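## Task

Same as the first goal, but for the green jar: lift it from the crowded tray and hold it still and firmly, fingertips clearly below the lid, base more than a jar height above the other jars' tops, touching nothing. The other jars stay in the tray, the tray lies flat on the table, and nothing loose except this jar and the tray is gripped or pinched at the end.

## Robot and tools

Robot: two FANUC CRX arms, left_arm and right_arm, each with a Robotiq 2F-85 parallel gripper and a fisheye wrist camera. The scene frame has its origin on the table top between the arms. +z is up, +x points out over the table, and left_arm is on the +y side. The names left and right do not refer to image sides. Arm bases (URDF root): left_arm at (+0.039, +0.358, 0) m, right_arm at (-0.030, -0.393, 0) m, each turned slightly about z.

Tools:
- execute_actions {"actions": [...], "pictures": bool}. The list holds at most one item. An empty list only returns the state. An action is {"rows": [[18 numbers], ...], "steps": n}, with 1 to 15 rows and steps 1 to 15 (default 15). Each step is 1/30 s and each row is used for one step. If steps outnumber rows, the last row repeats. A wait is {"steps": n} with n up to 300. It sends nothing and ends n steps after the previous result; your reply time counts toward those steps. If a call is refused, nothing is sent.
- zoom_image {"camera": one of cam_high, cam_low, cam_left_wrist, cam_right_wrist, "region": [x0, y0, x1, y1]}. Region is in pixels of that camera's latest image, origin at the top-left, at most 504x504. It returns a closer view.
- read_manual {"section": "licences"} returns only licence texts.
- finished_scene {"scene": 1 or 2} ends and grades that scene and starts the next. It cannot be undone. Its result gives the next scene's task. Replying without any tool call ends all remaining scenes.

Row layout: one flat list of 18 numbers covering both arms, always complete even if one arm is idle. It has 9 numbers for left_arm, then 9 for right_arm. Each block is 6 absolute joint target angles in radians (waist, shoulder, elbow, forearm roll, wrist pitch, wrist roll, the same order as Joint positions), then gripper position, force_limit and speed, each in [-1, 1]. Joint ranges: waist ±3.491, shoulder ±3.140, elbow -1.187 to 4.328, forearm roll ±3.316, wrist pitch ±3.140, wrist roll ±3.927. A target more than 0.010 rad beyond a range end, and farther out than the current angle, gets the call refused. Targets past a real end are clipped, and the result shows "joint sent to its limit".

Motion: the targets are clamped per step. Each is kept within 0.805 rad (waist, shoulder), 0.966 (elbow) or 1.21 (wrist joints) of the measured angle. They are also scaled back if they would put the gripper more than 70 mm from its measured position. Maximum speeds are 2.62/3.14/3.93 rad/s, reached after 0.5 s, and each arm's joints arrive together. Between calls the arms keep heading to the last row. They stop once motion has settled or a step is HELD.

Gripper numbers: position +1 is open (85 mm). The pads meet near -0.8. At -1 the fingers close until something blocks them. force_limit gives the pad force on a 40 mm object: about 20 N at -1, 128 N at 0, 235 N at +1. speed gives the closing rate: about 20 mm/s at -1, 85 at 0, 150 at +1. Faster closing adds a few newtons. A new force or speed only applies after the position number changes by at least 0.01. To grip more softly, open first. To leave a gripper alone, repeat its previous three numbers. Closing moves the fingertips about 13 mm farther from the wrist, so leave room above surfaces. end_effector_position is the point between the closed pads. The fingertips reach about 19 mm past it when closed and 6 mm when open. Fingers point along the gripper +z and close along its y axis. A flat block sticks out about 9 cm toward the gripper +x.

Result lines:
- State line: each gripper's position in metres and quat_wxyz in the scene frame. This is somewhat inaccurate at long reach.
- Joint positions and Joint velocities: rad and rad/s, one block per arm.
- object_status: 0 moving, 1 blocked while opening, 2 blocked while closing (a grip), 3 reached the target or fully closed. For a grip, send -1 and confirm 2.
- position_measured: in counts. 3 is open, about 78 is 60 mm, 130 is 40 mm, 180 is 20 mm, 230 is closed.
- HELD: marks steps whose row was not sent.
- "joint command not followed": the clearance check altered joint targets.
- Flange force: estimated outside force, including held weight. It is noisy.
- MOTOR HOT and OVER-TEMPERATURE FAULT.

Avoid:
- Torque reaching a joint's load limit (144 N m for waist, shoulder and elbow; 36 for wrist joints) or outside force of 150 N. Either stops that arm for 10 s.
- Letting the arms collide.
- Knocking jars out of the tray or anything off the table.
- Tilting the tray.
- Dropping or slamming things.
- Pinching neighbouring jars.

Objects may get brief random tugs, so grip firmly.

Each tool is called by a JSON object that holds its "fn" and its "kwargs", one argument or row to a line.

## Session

{"fn": "execute_actions", "kwargs": {
  "actions": []
}}

Scene clock: 0.00 s of 4400.00 s.
left_arm: end_effector_position=(+0.6282, +0.1295, +0.3787) position_measured=3 object_status=3 end_effector_quat_wxyz=(-0.172, -0.522, +0.743, -0.382) | right_arm: end_effector_position=(+0.6512, -0.0351, +0.2653) position_measured=3 object_status=3 end_effector_quat_wxyz=(-0.238, +0.875, +0.199, +0.371)
Joint positions: left_arm=[ 0.043  0.234  0.015  0.879 -1.42   0.876] | right_arm=[ 0.369  0.25   0.077 -0.361 -0.527 -3.032]
Joint velocities: left_arm=[ 0.     0.    -0.    -0.001  0.    -0.002] | right_arm=[-0.001 -0.     0.     0.    -0.001 -0.   ]
Flange force (N, the push that the arm receives, along the gripper's own x y z axes): no reading
camera_calibration (this result's frames):
cam_left_wrist: T_world_to_cam=[[-0.901501, 0.21189, -0.377356, 0.674905], [0.381092, 0.801889, -0.460155, -0.138167], [0.205096, -0.558638, -0.803654, 0.398943], [0, 0, 0, 1]] pos_world=[0.579261, 0.190654, 0.511713]
cam_right_wrist: T_world_to_cam=[[0.570893, -0.771419, -0.281059, -0.318633], [-0.770347, -0.384884, -0.50836, 0.642998], [0.283984, 0.506732, -0.813988, 0.198583], [0, 0, 0, 1]] pos_world=[0.620842, -0.0989486, 0.398964]

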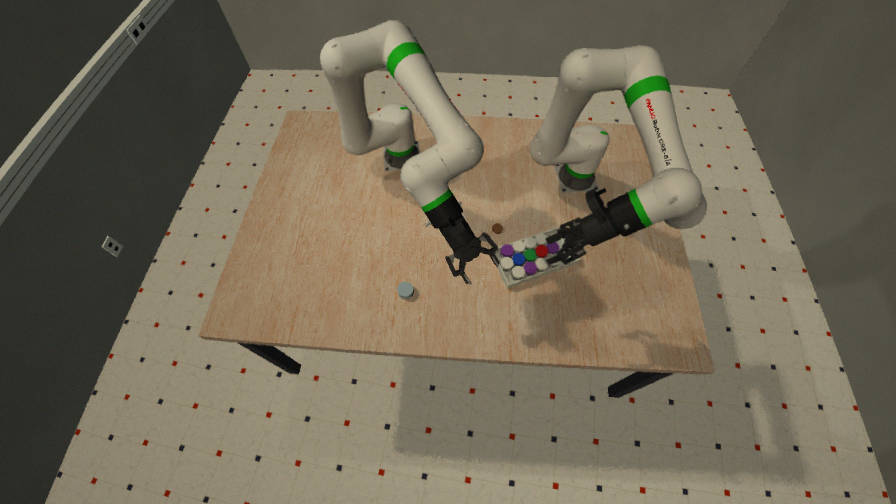

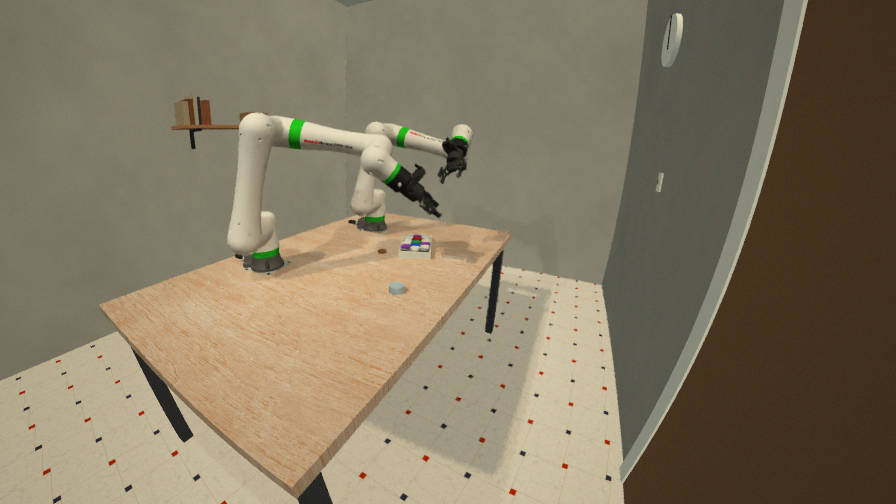

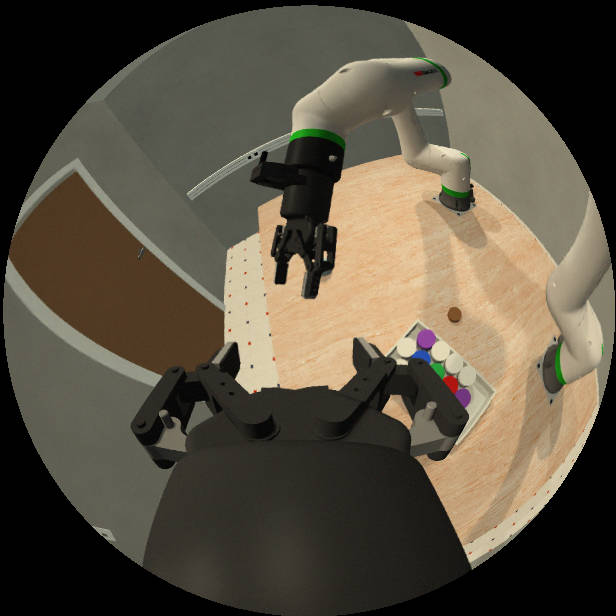

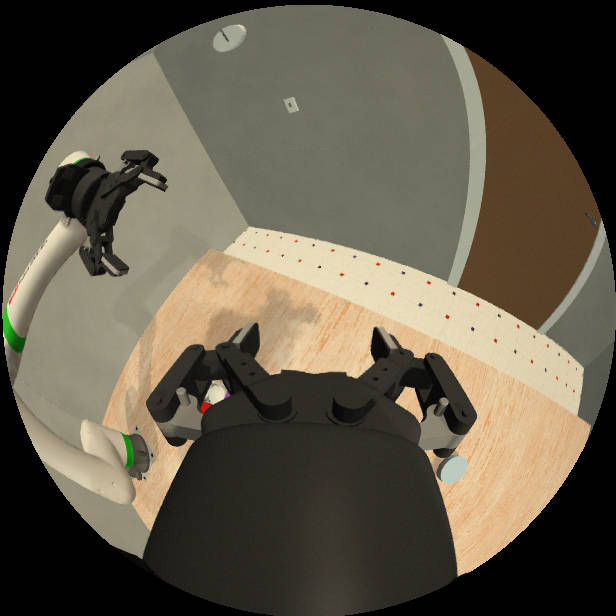

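{"fn": "execute_actions", "kwargs": {
  "actions": [
    {"rows":[[0.043,0.234,0.015,0.879,-1.42,0.876,1,0,0,-0.4,0.25,0.077,-0.361,-0.527,-3.032,1,0,0]],"steps":12}
  ],
  "pictures": false
}}

{"fn": "execute_actions", "kwargs": {
  "actions": [
    {"rows":[[-0.321,0.0088,0.0744,0,-1.6364,2.211,1,0,0,-0.4,0.25,0.077,-0.361,-0.527,-3.032,1,0,0]],"steps":15}
  ],
  "pictures": false
}}

{"fn": "execute_actions", "kwargs": {
  "actions": [
    {"steps":50}
  ]
}}

Scene clock: 14.93 s of 4400.00 s.
left_arm: end_effector_position=(+0.6283, +0.1296, +0.3786) position_measured=3 object_status=3 end_effector_quat_wxyz=(-0.172, -0.522, +0.743, -0.382) | right_arm: end_effector_position=(+0.7062, -0.1692, +0.2653) position_measured=3 object_status=3 end_effector_quat_wxyz=(-0.202, +0.890, +0.116, +0.392)
Joint positions: left_arm=[ 0.043  0.234  0.015  0.879 -1.42   0.876] | right_arm=[ 0.18   0.25   0.077 -0.361 -0.527 -3.032]
Joint velocities: left_arm=[ 0.    -0.002  0.    -0.     0.001 -0.001] | right_arm=[-0.576  0.     0.    -0.     0.001 -0.001]
Flange force (N, the push that the arm receives, along the gripper's own x y z axes): left_arm=[-1.7 0.2 1.0] | right_arm=[4.8 -0.6 2.9]
Steps of this call (steps 1 to 90: nothing new was sent; then 11.53 s passed at rest; steps 91 to 102: all 12 steps of this action). Readings (joint positions | what the end effector reports):
91: left_arm=[0.043 0.234 0.015 0.879 -1.420 0.876] | right_arm=[0.368 0.250 0.077 -0.361 -0.527 -3.032] | left_arm position_measured=3 object_status=3 | right_arm position_measured=3 object_status=3
92: left_arm=[0.043 0.234 0.015 0.879 -1.420 0.876] | right_arm=[0.365 0.250 0.077 -0.361 -0.527 -3.032] | left_arm position_measured=3 object_status=3 | right_arm position_measured=3 object_status=3
94: left_arm=[0.043 0.234 0.015 0.879 -1.420 0.876] | right_arm=[0.339 0.250 0.077 -0.361 -0.527 -3.032] | left_arm position_measured=3 object_status=3 | right_arm position_measured=3 object_status=3
98: left_arm=[0.043 0.234 0.015 0.879 -1.420 0.876] | right_arm=[0.258 0.250 0.077 -0.361 -0.527 -3.032] | left_arm position_measured=3 object_status=3 | right_arm position_measured=3 object_status=3
102: the state above

Scene clock: 15.43 s of 4400.00 s.
left_arm: end_effector_position=(+0.5128, +0.1008, +0.3222) position_measured=3 object_status=3 end_effector_quat_wxyz=(-0.164, -0.683, +0.697, -0.147) | right_arm: end_effector_position=(+0.7393, -0.3904, +0.2653) position_measured=3 object_status=3 end_effector_quat_wxyz=(-0.143, +0.898, -0.015, +0.417)
Joint positions: left_arm=[-0.137  0.122  0.044  0.444 -1.527  1.526] | right_arm=[-0.112  0.25   0.077 -0.361 -0.527 -3.032]
Joint velocities: left_arm=[-0.542 -0.335  0.088 -1.299 -0.322  2.009] | right_arm=[-0.576  0.     0.     0.002 -0.001  0.   ]
Flange force (N, the push that the arm receives, along the gripper's own x y z axes): left_arm=[7.2 -11.3 -0.9] | right_arm=[2.9 1.3 2.1]
Steps of this call (steps 1 to 15: all 15 steps of this action). Readings (joint positions | what the end effector reports):
1: left_arm=[0.043 0.234 0.015 0.879 -1.420 0.876] | right_arm=[0.160 0.250 0.077 -0.361 -0.527 -3.032] | left_arm position_measured=3 object_status=3 | right_arm position_measured=3 object_status=3
2: left_arm=[0.042 0.233 0.015 0.876 -1.420 0.881] | right_arm=[0.141 0.250 0.077 -0.361 -0.527 -3.032] | left_arm position_measured=3 object_status=3 | right_arm position_measured=3 object_status=3
4: left_arm=[0.031 0.226 0.017 0.850 -1.427 0.917] | right_arm=[0.102 0.250 0.077 -0.361 -0.527 -3.032] | left_arm position_measured=3 object_status=3 | right_arm position_measured=3 object_status=3
8: left_arm=[-0.021 0.195 0.025 0.726 -1.458 1.091] | right_arm=[0.024 0.250 0.077 -0.361 -0.527 -3.032] | left_arm position_measured=3 object_status=3 | right_arm position_measured=3 object_status=3
15: the state above

Scene clock: 17.10 s of 4400.00 s.
left_arm: end_effector_position=(+0.4402, +0.1502, +0.3000) position_measured=3 object_status=3 end_effector_quat_wxyz=(+0.000, +0.848, -0.530, -0.000) | right_arm: end_effector_position=(+0.7082, -0.6089, +0.2651) position_measured=3 object_status=3 end_effector_quat_wxyz=(-0.081, +0.886, -0.144, +0.433)
Joint positions: left_arm=[-0.321  0.009  0.074  0.    -1.636  2.211] | right_arm=[-0.4    0.25   0.077 -0.361 -0.527 -3.032]
Joint velocities: left_arm=[ 0.001  0.001 -0.     0.001 -0.     0.002] | right_arm=[-0.     0.     0.     0.001  0.001  0.   ]
Flange force (N, the push that the arm receives, along the gripper's own x y z axes): left_arm=[3.3 -0.8 0.1] | right_arm=[3.1 0.1 0.5]
Steps of this call (steps 1 to 45: the robot went on to your last target; steps 46 to 50: nothing new was sent). Readings (joint positions | what the end effector reports):
1: left_arm=[-0.156 0.111 0.047 0.399 -1.538 1.596] | right_arm=[-0.131 0.250 0.077 -0.361 -0.527 -3.032] | left_arm position_measured=3 object_status=3 | right_arm position_measured=3 object_status=3
2: left_arm=[-0.175 0.099 0.051 0.352 -1.550 1.667] | right_arm=[-0.151 0.250 0.077 -0.361 -0.527 -3.032] | left_arm position_measured=3 object_status=3 | right_arm position_measured=3 object_status=3
4: left_arm=[-0.215 0.074 0.057 0.256 -1.573 1.815] | right_arm=[-0.190 0.250 0.077 -0.361 -0.527 -3.032] | left_arm position_measured=3 object_status=3 | right_arm position_measured=3 object_status=3
8: left_arm=[-0.282 0.033 0.068 0.094 -1.613 2.065] | right_arm=[-0.268 0.250 0.077 -0.361 -0.527 -3.032] | left_arm position_measured=3 object_status=3 | right_arm position_measured=3 object_status=3
50: the state above
All arms were judged still, so your last target was given up. Only a new action makes them travel on or press farther. Fingers that are still opening or closing keep moving.
camera_calibration (this result's frames):
cam_left_wrist: T_world_to_cam=[[-0.90971, -0.413016, 0.0429662, 0.442673], [-0.390975, 0.886799, 0.246428, -0.0042], [-0.139881, 0.20738, -0.968208, 0.472008], [0, 0, 0, 1]] pos_world=[0.467087, 0.0886706, 0.439017]
cam_right_wrist: T_world_to_cam=[[-0.125829, -0.951544, -0.280592, -0.410245], [-0.821713, 0.25844, -0.507933, 0.893889], [0.555837, 0.166654, -0.814415, 0.0734963], [0, 0, 0, 1]] pos_world=[0.642047, -0.633631, 0.398781]

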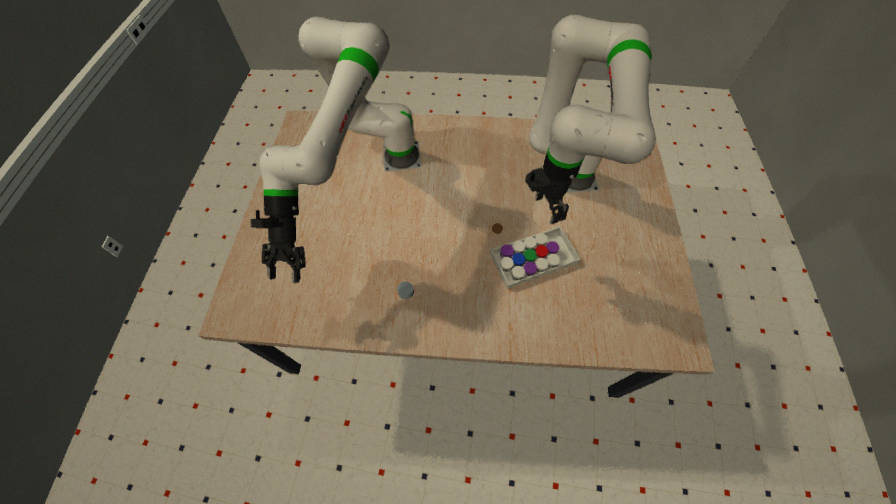

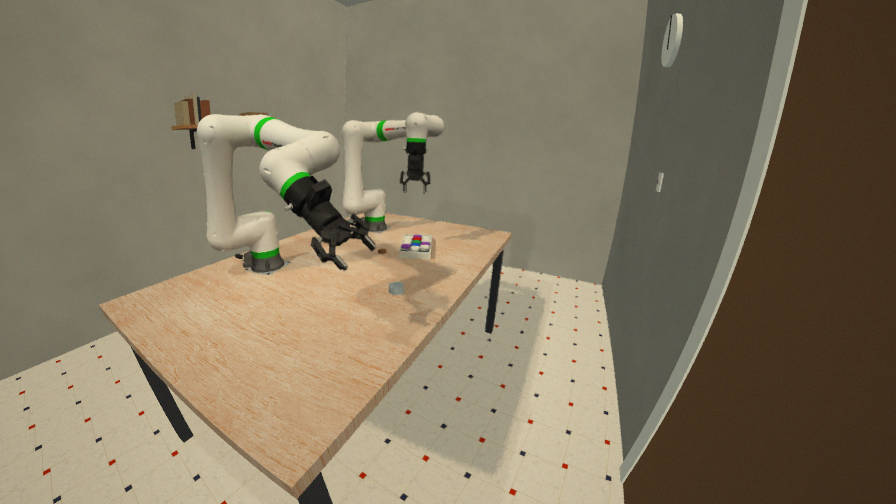

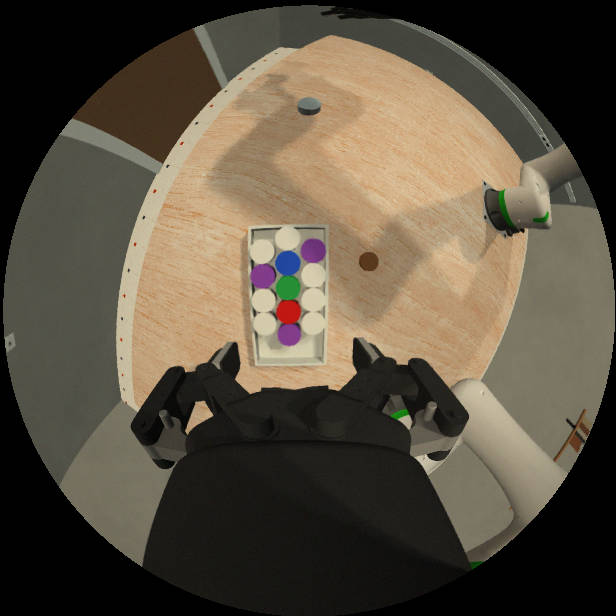

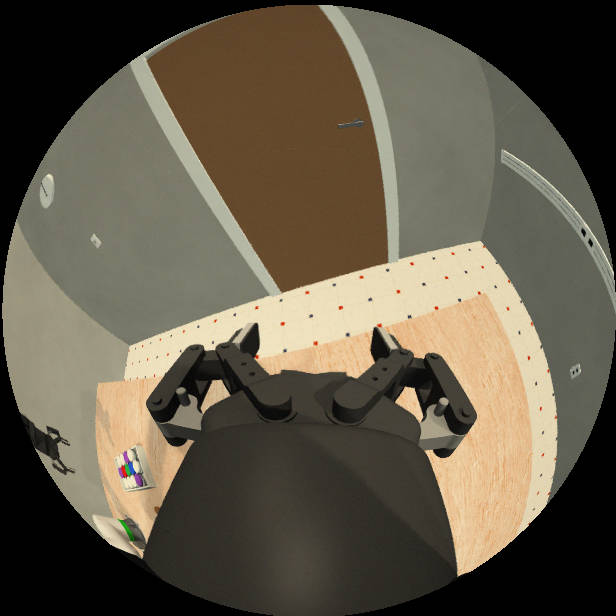

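{"fn": "zoom_image", "kwargs": {
  "camera": "cam_left_wrist",
  "region": [210, 215, 370, 375]
}}

Region (210, 215, 370, 375) of cam_left_wrist's 616x616 image, scaled by 3.150, with more detail than that image has.

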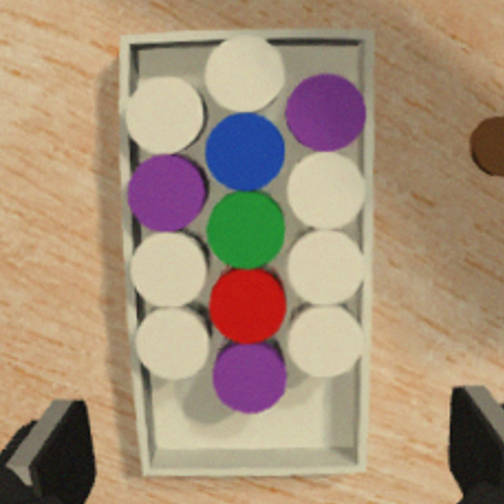

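{"fn": "execute_actions", "kwargs": {
  "actions": [
    {"rows":[[-0.4726,0.3876,-0.0479,0,-1.1353,2.3352,1,0,0,-0.4,0.25,0.077,-0.361,-0.527,-3.032,1,0,0]],"steps":15}
  ],
  "pictures": false
}}

{"fn": "execute_actions", "kwargs": {
  "actions": [
    {"steps":25}
  ]
}}

{"fn": "zoom_image", "kwargs": {
  "camera": "cam_left_wrist",
  "region": [180, 270, 420, 410]
}}

{"fn": "zoom_image", "kwargs": {
  "camera": "cam_low",
  "region": [380, 195, 450, 265]
}}

Scene clock: 63.00 s of 4400.00 s.
left_arm: end_effector_position=(+0.5016, +0.0855, +0.1428) position_measured=3 object_status=3 end_effector_quat_wxyz=(-0.000, +0.843, -0.538, -0.000) | right_arm: end_effector_position=(+0.7082, -0.6089, +0.2651) position_measured=3 object_status=3 end_effector_quat_wxyz=(-0.081, +0.886, -0.144, +0.433)
Joint positions: left_arm=[-0.423  0.263 -0.008 -0.    -1.3    2.294] | right_arm=[-0.4    0.25   0.077 -0.361 -0.527 -3.032]
Joint velocities: left_arm=[-0.239  0.596 -0.192 -0.001  0.786  0.194] | right_arm=[ 0. -0.  0.  0.  0. -0.]
Flange force (N, the push that the arm receives, along the gripper's own x y z axes): left_arm=[6.8 -4.4 -0.1] | right_arm=[3.6 -0.4 1.2]
Steps of this call (steps 1 to 90: nothing new was sent; then 42.40 s passed at rest; steps 91 to 105: all 15 steps of this action). Readings (joint positions | what the end effector reports):
91: left_arm=[-0.321 0.009 0.074 -0.000 -1.636 2.211] | right_arm=[-0.400 0.250 0.077 -0.361 -0.527 -3.032] | left_arm position_measured=3 object_status=3 | right_arm position_measured=3 object_status=3
92: left_arm=[-0.323 0.013 0.074 -0.000 -1.632 2.212] | right_arm=[-0.400 0.250 0.077 -0.361 -0.527 -3.032] | left_arm position_measured=3 object_status=3 | right_arm position_measured=3 object_status=3
94: left_arm=[-0.333 0.038 0.065 -0.000 -1.597 2.221] | right_arm=[-0.400 0.250 0.077 -0.361 -0.527 -3.032] | left_arm position_measured=3 object_status=3 | right_arm position_measured=3 object_status=3
98: left_arm=[-0.366 0.122 0.038 -0.000 -1.487 2.248] | right_arm=[-0.400 0.250 0.077 -0.361 -0.527 -3.032] | left_arm position_measured=3 object_status=3 | right_arm position_measured=3 object_status=3
105: the state above

Scene clock: 63.83 s of 4400.00 s.
left_arm: end_effector_position=(+0.5099, +0.0548, +0.0600) position_measured=3 object_status=3 end_effector_quat_wxyz=(-0.000, +0.841, -0.542, -0.000) | right_arm: end_effector_position=(+0.7082, -0.6089, +0.2651) position_measured=3 object_status=3 end_effector_quat_wxyz=(-0.081, +0.886, -0.144, +0.433)
Joint positions: left_arm=[-0.473  0.388 -0.048 -0.    -1.135  2.335] | right_arm=[-0.4    0.25   0.077 -0.361 -0.527 -3.032]
Joint velocities: left_arm=[ 0.001  0.001  0.    -0.001  0.     0.   ] | right_arm=[ 0.     0.    -0.     0.001 -0.    -0.001]
Flange force (N, the push that the arm receives, along the gripper's own x y z axes): left_arm=[3.3 -0.5 1.0] | right_arm=[3.2 1.1 0.9]
Steps of this call (steps 1 to 25: the robot went on to your last target). Readings (joint positions | what the end effector reports):
1: left_arm=[-0.431 0.283 -0.014 -0.000 -1.274 2.301] | right_arm=[-0.400 0.250 0.077 -0.361 -0.527 -3.032] | left_arm position_measured=3 object_status=3 | right_arm position_measured=3 object_status=3
2: left_arm=[-0.439 0.303 -0.021 -0.000 -1.247 2.308] | right_arm=[-0.400 0.250 0.077 -0.361 -0.527 -3.032] | left_arm position_measured=3 object_status=3 | right_arm position_measured=3 object_status=3
4: left_arm=[-0.454 0.342 -0.033 -0.000 -1.195 2.320] | right_arm=[-0.400 0.250 0.077 -0.361 -0.527 -3.032] | left_arm position_measured=3 object_status=3 | right_arm position_measured=3 object_status=3
8: left_arm=[-0.472 0.385 -0.047 -0.000 -1.139 2.334] | right_arm=[-0.400 0.250 0.077 -0.361 -0.527 -3.032] | left_arm position_measured=3 object_status=3 | right_arm position_measured=3 object_status=3
25: the state above
camera_calibration (this result's frames):
cam_left_wrist: T_world_to_cam=[[-0.920703, -0.387899, 0.0428985, 0.481288], [-0.3665, 0.897171, 0.2465, 0.153744], [-0.134105, 0.211231, -0.968193, 0.266018], [0, 0, 0, 1]] pos_world=[0.535145, -0.00743434, 0.199012]
cam_right_wrist: T_world_to_cam=[[-0.125828, -0.951544, -0.28059, -0.410245], [-0.821695, 0.258444, -0.50796, 0.893896], [0.555864, 0.166644, -0.814399, 0.073475], [0, 0, 0, 1]] pos_world=[0.642047, -0.633633, 0.398791]

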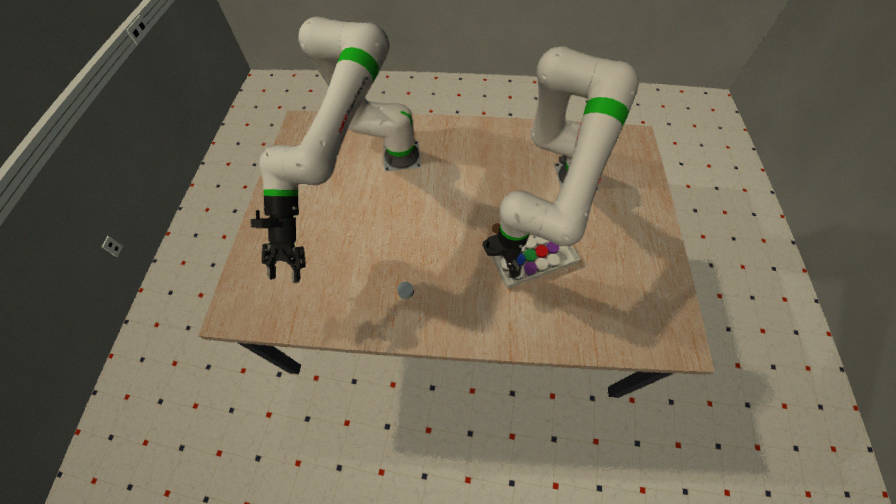

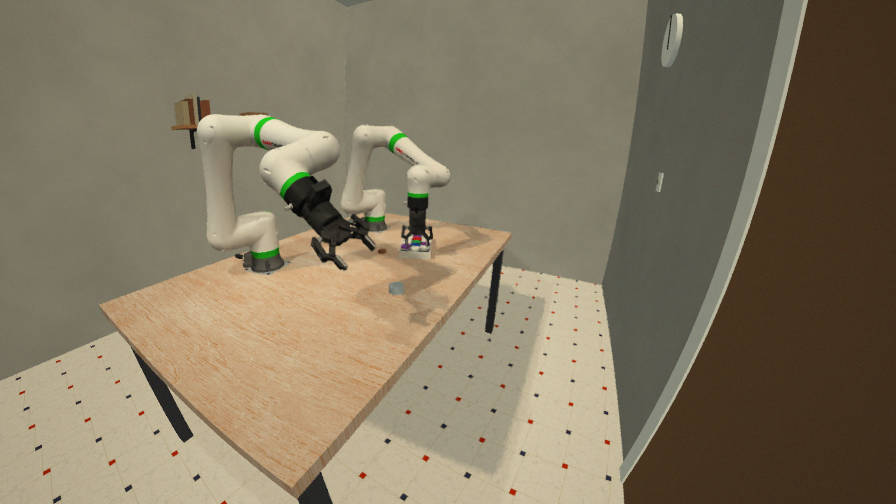

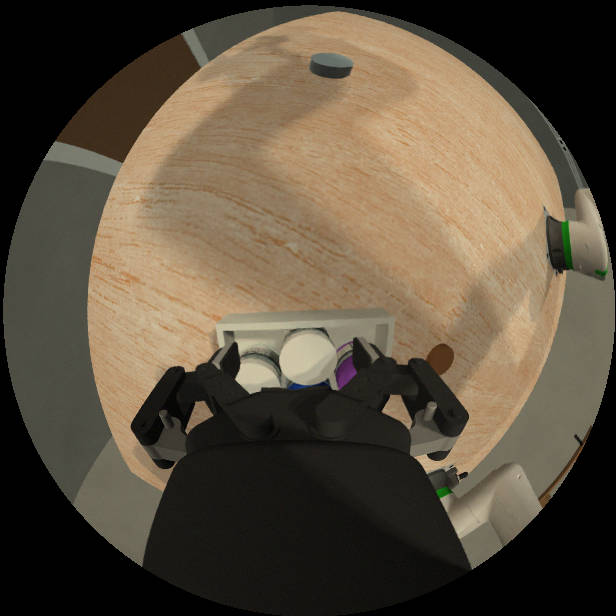

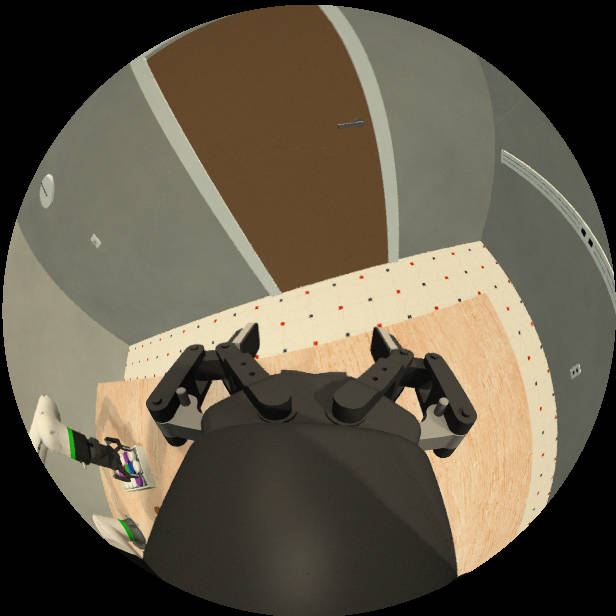

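Region (180, 270, 420, 410) of cam_left_wrist's 616x616 image, scaled by 2.100, with more detail than that image has; it fills the top 294 rows of this view, and the rest is white.

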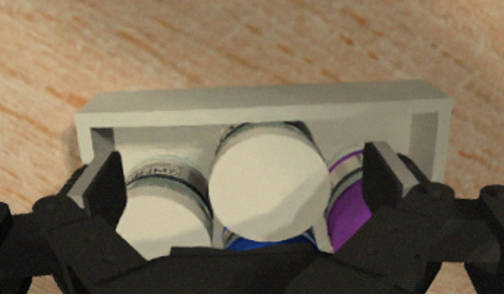

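Region (380, 195, 450, 265) of cam_low's 896x504 image, scaled by 7.200, with more detail than that image has.

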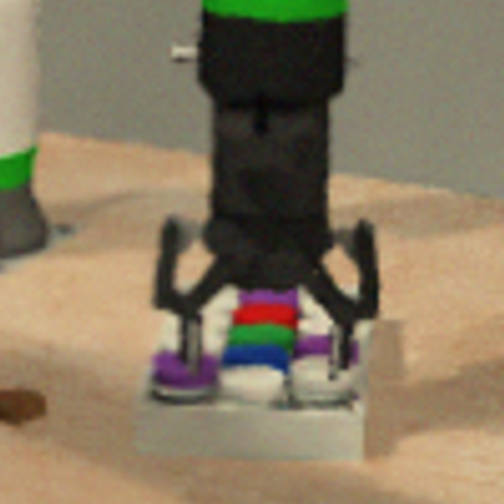

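{"fn": "execute_actions", "kwargs": {
  "actions": [
    {"rows":[[-0.4841,0.3765,-0.0632,0,-1.1311,2.3467,1,0,0,-0.4,0.25,0.077,-0.361,-0.527,-3.032,1,0,0]],"steps":8}
  ],
  "pictures": false
}}

{"fn": "execute_actions", "kwargs": {
  "actions": [
    {"rows":[[-0.4841,0.4028,-0.0889,0,-1.0791,2.3467,1,0,0,-0.4,0.25,0.077,-0.361,-0.527,-3.032,1,0,0]],"steps":12}
  ]
}}

{"fn": "zoom_image", "kwargs": {
  "camera": "cam_left_wrist",
  "region": [180, 270, 420, 410]
}}

{"fn": "zoom_image", "kwargs": {
  "camera": "cam_low",
  "region": [380, 195, 450, 265]
}}

Scene clock: 82.50 s of 4400.00 s.
left_arm: end_effector_position=(+0.5019, +0.0512, +0.0601) position_measured=3 object_status=3 end_effector_quat_wxyz=(+0.000, +0.841, -0.542, -0.000) | right_arm: end_effector_position=(+0.7082, -0.6089, +0.2651) position_measured=3 object_status=3 end_effector_quat_wxyz=(-0.081, +0.886, -0.144, +0.433)
Joint positions: left_arm=[-0.484  0.377 -0.063  0.    -1.131  2.347] | right_arm=[-0.4    0.25   0.077 -0.361 -0.527 -3.032]
Joint velocities: left_arm=[-0.003 -0.004 -0.004 -0.     0.001  0.004] | right_arm=[ 0.001  0.    -0.     0.     0.002 -0.   ]
Flange force (N, the push that the arm receives, along the gripper's own x y z axes): left_arm=[2.3 -1.9 2.6] | right_arm=[1.8 -0.2 1.3]
Steps of this call (steps 1 to 15: the robot went on to your last target; steps 16 to 90: nothing new was sent; then 15.40 s passed at rest; steps 91 to 98: all 8 steps of this action). Readings (joint positions | what the end effector reports):
91: left_arm=[-0.473 0.387 -0.048 0.000 -1.135 2.336] | right_arm=[-0.400 0.250 0.077 -0.361 -0.527 -3.032] | left_arm position_measured=3 object_status=3 | right_arm position_measured=3 object_status=3
92: left_arm=[-0.476 0.385 -0.052 0.000 -1.134 2.339] | right_arm=[-0.400 0.250 0.077 -0.361 -0.527 -3.032] | left_arm position_measured=3 object_status=3 | right_arm position_measured=3 object_status=3
94: left_arm=[-0.482 0.379 -0.060 0.000 -1.132 2.344] | right_arm=[-0.400 0.250 0.077 -0.361 -0.527 -3.032] | left_arm position_measured=3 object_status=3 | right_arm position_measured=3 object_status=3
98: the state above

Scene clock: 82.90 s of 4400.00 s.
left_arm: end_effector_position=(+0.5017, +0.0511, +0.0361) position_measured=3 object_status=3 end_effector_quat_wxyz=(+0.000, +0.841, -0.542, +0.000) | right_arm: end_effector_position=(+0.7082, -0.6089, +0.2651) position_measured=3 object_status=3 end_effector_quat_wxyz=(-0.081, +0.886, -0.144, +0.433)
Joint positions: left_arm=[-0.484  0.403 -0.089  0.    -1.079  2.347] | right_arm=[-0.4    0.25   0.077 -0.361 -0.527 -3.032]
Joint velocities: left_arm=[-0.     0.001 -0.     0.002  0.001  0.   ] | right_arm=[ 0.    -0.    -0.     0.001 -0.002  0.   ]
Flange force (N, the push that the arm receives, along the gripper's own x y z axes): left_arm=[5.3 -1.6 1.8] | right_arm=[1.4 -1.1 0.3]
Steps of this call (steps 1 to 12: all 12 steps of this action). Readings (joint positions | what the end effector reports):
1: left_arm=[-0.484 0.377 -0.063 0.000 -1.131 2.347] | right_arm=[-0.400 0.250 0.077 -0.361 -0.527 -3.032] | left_arm position_measured=3 object_status=3 | right_arm position_measured=3 object_status=3
2: left_arm=[-0.484 0.380 -0.066 0.000 -1.124 2.347] | right_arm=[-0.400 0.250 0.077 -0.361 -0.527 -3.032] | left_arm position_measured=3 object_status=3 | right_arm position_measured=3 object_status=3
4: left_arm=[-0.484 0.394 -0.080 0.000 -1.097 2.347] | right_arm=[-0.400 0.250 0.077 -0.361 -0.527 -3.032] | left_arm position_measured=3 object_status=3 | right_arm position_measured=3 object_status=3
8: left_arm=[-0.484 0.402 -0.088 0.000 -1.080 2.347] | right_arm=[-0.400 0.250 0.077 -0.361 -0.527 -3.032] | left_arm position_measured=3 object_status=3 | right_arm position_measured=3 object_status=3
12: the state above
camera_calibration (this result's frames):
cam_left_wrist: T_world_to_cam=[[-0.920646, -0.388017, 0.043058, 0.473215], [-0.366612, 0.897187, 0.246277, 0.160041], [-0.134191, 0.210948, -0.968243, 0.242606], [0, 0, 0, 1]] pos_world=[0.526892, -0.0111486, 0.175112]
cam_right_wrist: T_world_to_cam=[[-0.125829, -0.951544, -0.28059, -0.410245], [-0.821695, 0.258444, -0.50796, 0.893896], [0.555864, 0.166644, -0.814399, 0.073475], [0, 0, 0, 1]] pos_world=[0.642047, -0.633633, 0.398791]

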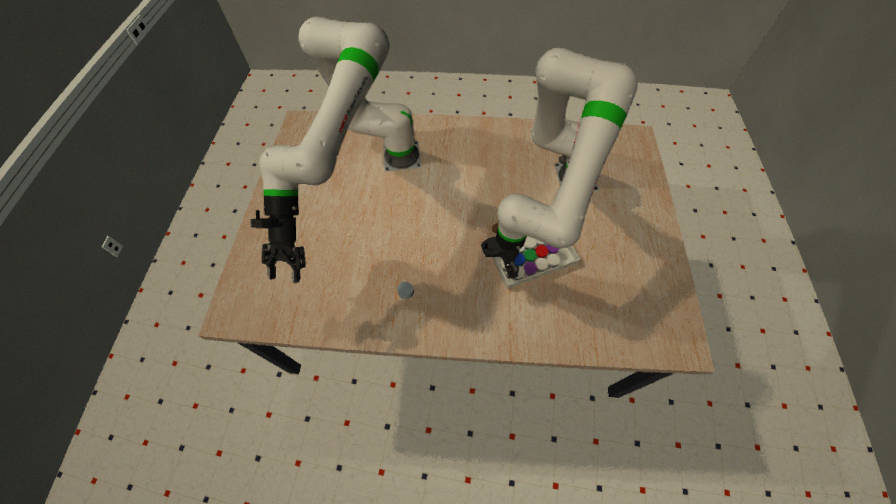

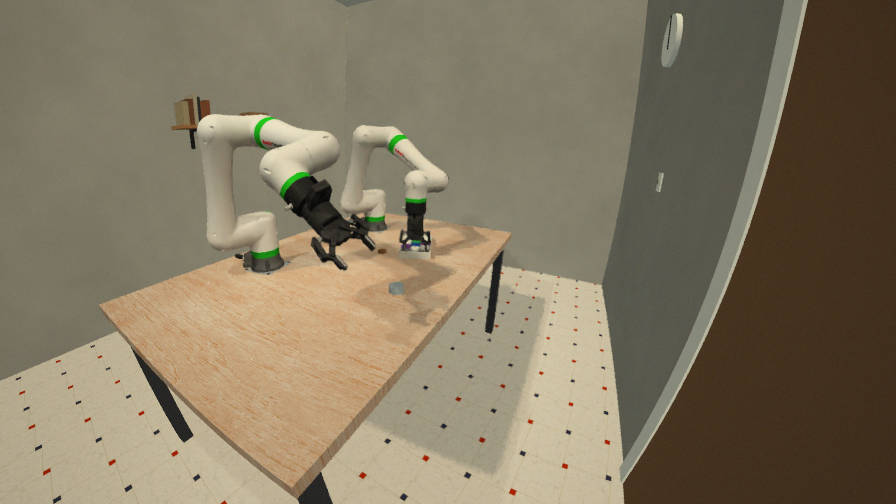

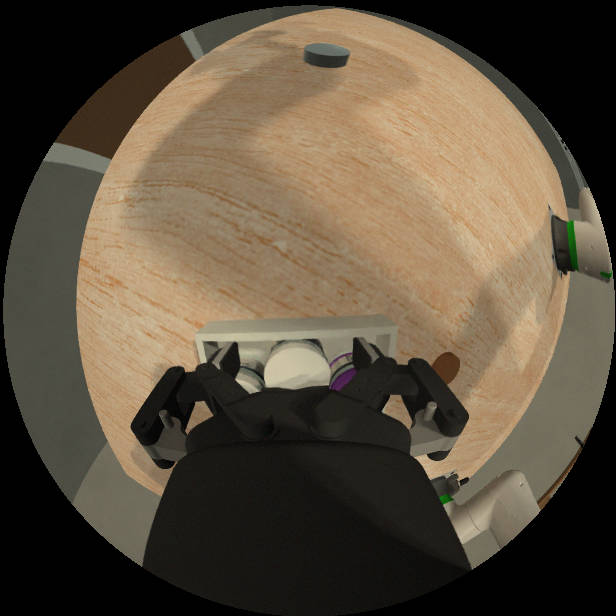

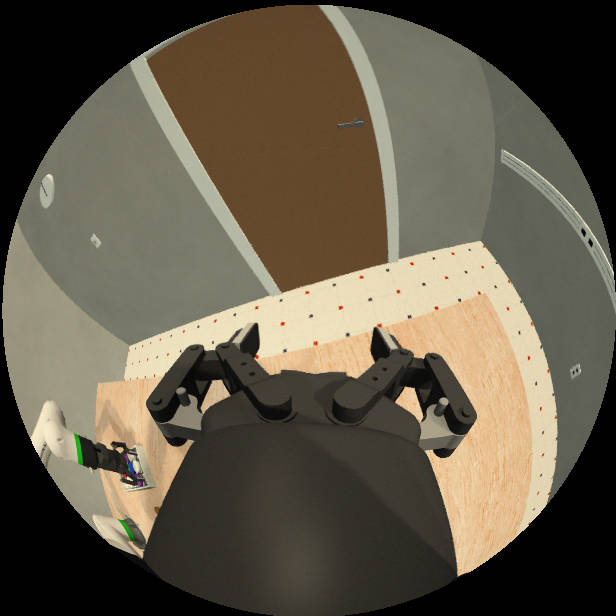

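Region (180, 270, 420, 410) of cam_left_wrist's 616x616 image, scaled by 2.100, with more detail than that image has; it fills the top 294 rows of this view, and the rest is white.

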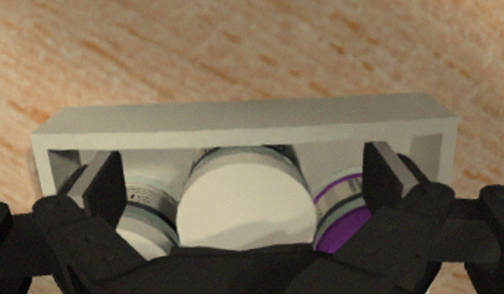

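Region (380, 195, 450, 265) of cam_low's 896x504 image, scaled by 7.200, with more detail than that image has.

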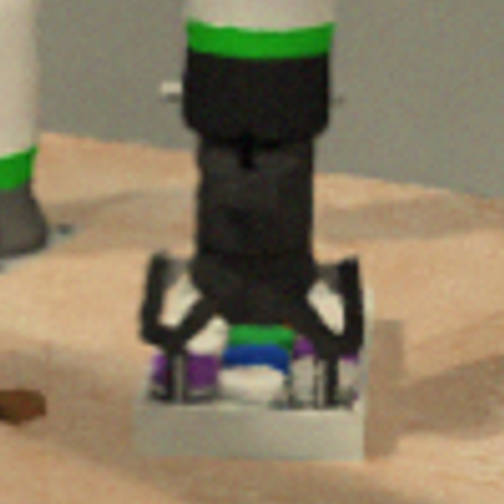

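{"fn": "execute_actions", "kwargs": {
  "actions": [
    {"rows":[[-0.4774,0.3932,-0.1023,0,-1.0753,2.34,1,0,0,-0.4,0.25,0.077,-0.361,-0.527,-3.032,1,0,0]],"steps":7}
  ],
  "pictures": false
}}

{"fn": "execute_actions", "kwargs": {
  "actions": [
    {"rows":[[-0.4774,0.4102,-0.1157,0,-1.0449,2.34,1,0,0,-0.4,0.25,0.077,-0.361,-0.527,-3.032,1,0,0]],"steps":10}
  ],
  "pictures": false
}}

{"fn": "execute_actions", "kwargs": {
  "actions": [
    {"rows":[[-0.4556,0.3819,-0.1558,0,-1.0332,2.3182,1,0,0,-0.4,0.25,0.077,-0.361,-0.527,-3.032,1,0,0]],"steps":8}
  ],
  "pictures": false
}}

{"fn": "execute_actions", "kwargs": {
  "actions": [
    {"rows":[[-0.4338,0.3535,-0.1958,0,-1.0215,2.2964,1,0,0,-0.4,0.25,0.077,-0.361,-0.527,-3.032,1,0,0]],"steps":12}
  ]
}}

{"fn": "zoom_image", "kwargs": {
  "camera": "cam_high",
  "region": [480, 210, 600, 300]
}}

Scene clock: 107.37 s of 4400.00 s.
left_arm: end_effector_position=(+0.4996, +0.0555, +0.0361) position_measured=3 object_status=3 end_effector_quat_wxyz=(+0.000, +0.841, -0.542, -0.000) | right_arm: end_effector_position=(+0.7082, -0.6089, +0.2651) position_measured=3 object_status=3 end_effector_quat_wxyz=(-0.081, +0.886, -0.144, +0.433)
Joint positions: left_arm=[-0.478  0.394 -0.102 -0.    -1.075  2.34 ] | right_arm=[-0.4    0.25   0.077 -0.361 -0.527 -3.032]
Joint velocities: left_arm=[ 0.004 -0.004 -0.007 -0.     0.002 -0.005] | right_arm=[ 0.    -0.     0.     0.     0.002 -0.   ]
Flange force (N, the push that the arm receives, along the gripper's own x y z axes): left_arm=[1.8 -3.3 3.0] | right_arm=[3.3 0.8 0.7]
Steps of this call (steps 1 to 15: the robot went on to your last target; steps 16 to 90: nothing new was sent; then 21.23 s passed at rest; steps 91 to 97: all 7 steps of this action). Readings (joint positions | what the end effector reports):
91: left_arm=[-0.484 0.403 -0.089 -0.000 -1.079 2.347] | right_arm=[-0.400 0.250 0.077 -0.361 -0.527 -3.032] | left_arm position_measured=3 object_status=3 | right_arm position_measured=3 object_status=3
92: left_arm=[-0.482 0.400 -0.093 -0.000 -1.078 2.345] | right_arm=[-0.400 0.250 0.077 -0.361 -0.527 -3.032] | left_arm position_measured=3 object_status=3 | right_arm position_measured=3 object_status=3
94: left_arm=[-0.479 0.395 -0.100 -0.000 -1.076 2.341] | right_arm=[-0.400 0.250 0.077 -0.361 -0.527 -3.032] | left_arm position_measured=3 object_status=3 | right_arm position_measured=3 object_status=3
97: the state above

Scene clock: 107.70 s of 4400.00 s.
left_arm: end_effector_position=(+0.4996, +0.0557, +0.0220) position_measured=3 object_status=3 end_effector_quat_wxyz=(-0.000, +0.841, -0.542, +0.000) | right_arm: end_effector_position=(+0.7082, -0.6089, +0.2651) position_measured=3 object_status=3 end_effector_quat_wxyz=(-0.081, +0.886, -0.144, +0.433)
Joint positions: left_arm=[-0.477  0.41  -0.116 -0.    -1.045  2.34 ] | right_arm=[-0.4    0.25   0.077 -0.361 -0.527 -3.032]
Joint velocities: left_arm=[ 0.     0.002 -0.001 -0.     0.004 -0.001] | right_arm=[ 0.003  0.    -0.    -0.     0.001  0.001]
Flange force (N, the push that the arm receives, along the gripper's own x y z axes): left_arm=[8.4 -4.1 -1.3] | right_arm=[3.3 1.4 1.5]
Steps of this call (steps 1 to 10: all 10 steps of this action). Readings (joint positions | what the end effector reports):
1: left_arm=[-0.478 0.394 -0.102 -0.000 -1.075 2.340] | right_arm=[-0.400 0.250 0.077 -0.361 -0.527 -3.032] | left_arm position_measured=3 object_status=3 | right_arm position_measured=3 object_status=3
2: left_arm=[-0.478 0.397 -0.105 -0.000 -1.069 2.340] | right_arm=[-0.400 0.250 0.077 -0.361 -0.527 -3.032] | left_arm position_measured=3 object_status=3 | right_arm position_measured=3 object_status=3
4: left_arm=[-0.477 0.406 -0.113 -0.000 -1.052 2.340] | right_arm=[-0.400 0.250 0.077 -0.361 -0.527 -3.032] | left_arm position_measured=3 object_status=3 | right_arm position_measured=3 object_status=3
8: left_arm=[-0.477 0.410 -0.115 -0.000 -1.045 2.340] | right_arm=[-0.400 0.250 0.077 -0.361 -0.527 -3.032] | left_arm position_measured=3 object_status=3 | right_arm position_measured=3 object_status=3
10: the state above

Scene clock: 107.97 s of 4400.00 s.
left_arm: end_effector_position=(+0.4935, +0.0698, +0.0220) position_measured=3 object_status=3 end_effector_quat_wxyz=(-0.000, +0.841, -0.542, -0.000) | right_arm: end_effector_position=(+0.7082, -0.6089, +0.2651) position_measured=3 object_status=3 end_effector_quat_wxyz=(-0.081, +0.886, -0.144, +0.433)
Joint positions: left_arm=[-0.456  0.382 -0.155 -0.    -1.033  2.319] | right_arm=[-0.4    0.25   0.077 -0.361 -0.527 -3.032]
Joint velocities: left_arm=[ 0.007 -0.008 -0.011 -0.001  0.004 -0.008] | right_arm=[ 0.001  0.    -0.    -0.    -0.     0.001]
Flange force (N, the push that the arm receives, along the gripper's own x y z axes): left_arm=[3.0 2.6 -0.2] | right_arm=[2.3 1.4 1.3]
Steps of this call (steps 1 to 8: all 8 steps of this action). Readings (joint positions | what the end effector reports):
1: left_arm=[-0.477 0.410 -0.116 -0.000 -1.045 2.340] | right_arm=[-0.400 0.250 0.077 -0.361 -0.527 -3.032] | left_arm position_measured=3 object_status=3 | right_arm position_measured=3 object_status=3
2: left_arm=[-0.475 0.407 -0.121 -0.000 -1.043 2.337] | right_arm=[-0.400 0.250 0.077 -0.361 -0.527 -3.032] | left_arm position_measured=3 object_status=3 | right_arm position_measured=3 object_status=3
4: left_arm=[-0.463 0.391 -0.143 -0.000 -1.037 2.325] | right_arm=[-0.400 0.250 0.077 -0.361 -0.527 -3.032] | left_arm position_measured=3 object_status=3 | right_arm position_measured=3 object_status=3
8: the state above

Scene clock: 108.37 s of 4400.00 s.
left_arm: end_effector_position=(+0.4868, +0.0839, +0.0220) position_measured=3 object_status=3 end_effector_quat_wxyz=(-0.000, +0.841, -0.542, -0.000) | right_arm: end_effector_position=(+0.7082, -0.6089, +0.2651) position_measured=3 object_status=3 end_effector_quat_wxyz=(-0.081, +0.886, -0.144, +0.433)
Joint positions: left_arm=[-0.434  0.354 -0.196 -0.    -1.022  2.296] | right_arm=[-0.4    0.25   0.077 -0.361 -0.527 -3.032]
Joint velocities: left_arm=[ 0.001 -0.001 -0.001  0.001  0.001 -0.001] | right_arm=[ 0.001  0.     0.     0.001 -0.001  0.   ]
Flange force (N, the push that the arm receives, along the gripper's own x y z axes): left_arm=[3.8 1.7 1.0] | right_arm=[3.3 1.9 0.9]
Steps of this call (steps 1 to 12: all 12 steps of this action). Readings (joint positions | what the end effector reports):
1: left_arm=[-0.456 0.382 -0.156 -0.000 -1.033 2.318] | right_arm=[-0.400 0.250 0.077 -0.361 -0.527 -3.032] | left_arm position_measured=3 object_status=3 | right_arm position_measured=3 object_status=3
2: left_arm=[-0.453 0.378 -0.161 -0.000 -1.031 2.315] | right_arm=[-0.400 0.250 0.077 -0.361 -0.527 -3.032] | left_arm position_measured=3 object_status=3 | right_arm position_measured=3 object_status=3
4: left_arm=[-0.441 0.363 -0.183 -0.000 -1.025 2.304] | right_arm=[-0.400 0.250 0.077 -0.361 -0.527 -3.032] | left_arm position_measured=3 object_status=3 | right_arm position_measured=3 object_status=3
8: left_arm=[-0.434 0.354 -0.195 -0.000 -1.022 2.297] | right_arm=[-0.400 0.250 0.077 -0.361 -0.527 -3.032] | left_arm position_measured=3 object_status=3 | right_arm position_measured=3 object_status=3
12: the state above
camera_calibration (this result's frames):
cam_left_wrist: T_world_to_cam=[[-0.9207, -0.3879, 0.0429481, 0.472924], [-0.366495, 0.897182, 0.246467, 0.128525], [-0.134137, 0.211182, -0.968199, 0.219967], [0, 0, 0, 1]] pos_world=[0.51203, 0.0216844, 0.160983]
cam_right_wrist: T_world_to_cam=[[-0.125828, -0.951544, -0.28059, -0.410245], [-0.821695, 0.258444, -0.50796, 0.893896], [0.555864, 0.166644, -0.814399, 0.0734751], [0, 0, 0, 1]] pos_world=[0.642047, -0.633633, 0.398791]

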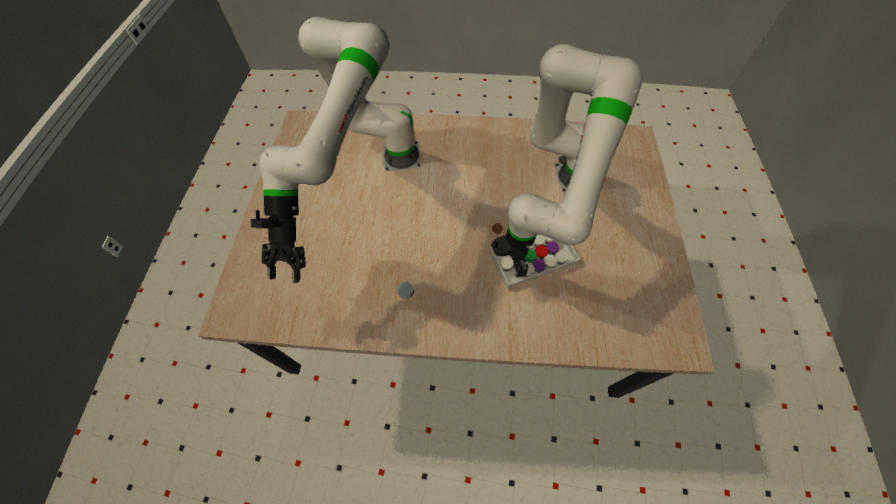

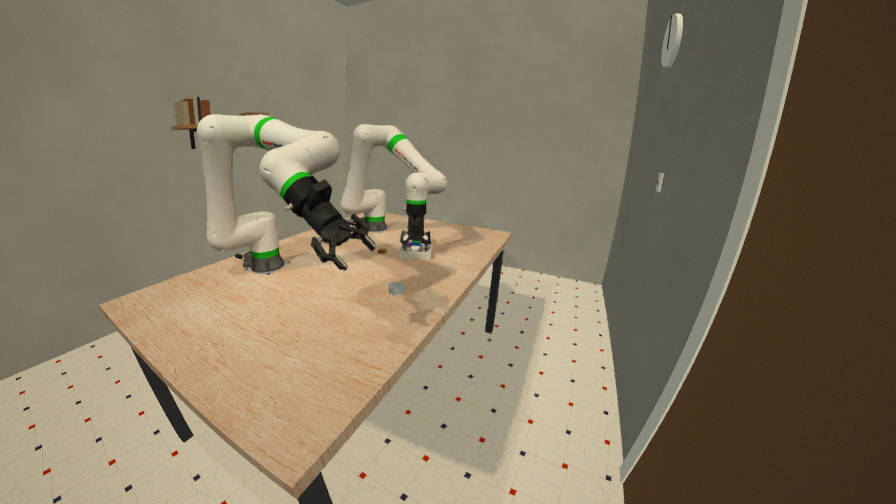

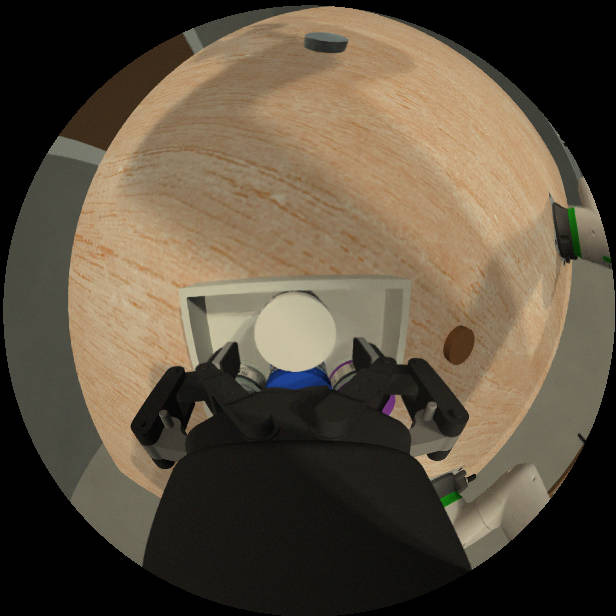

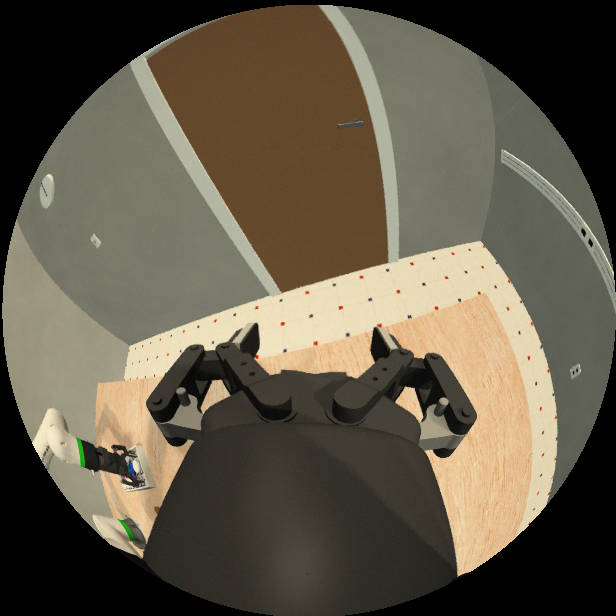

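Region (480, 210, 600, 300) of cam_high's 896x504 image, scaled by 4.200, with more detail than that image has; it fills the top 378 rows of this view, and the rest is white.

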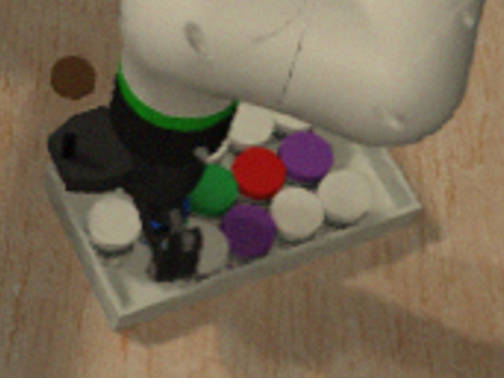

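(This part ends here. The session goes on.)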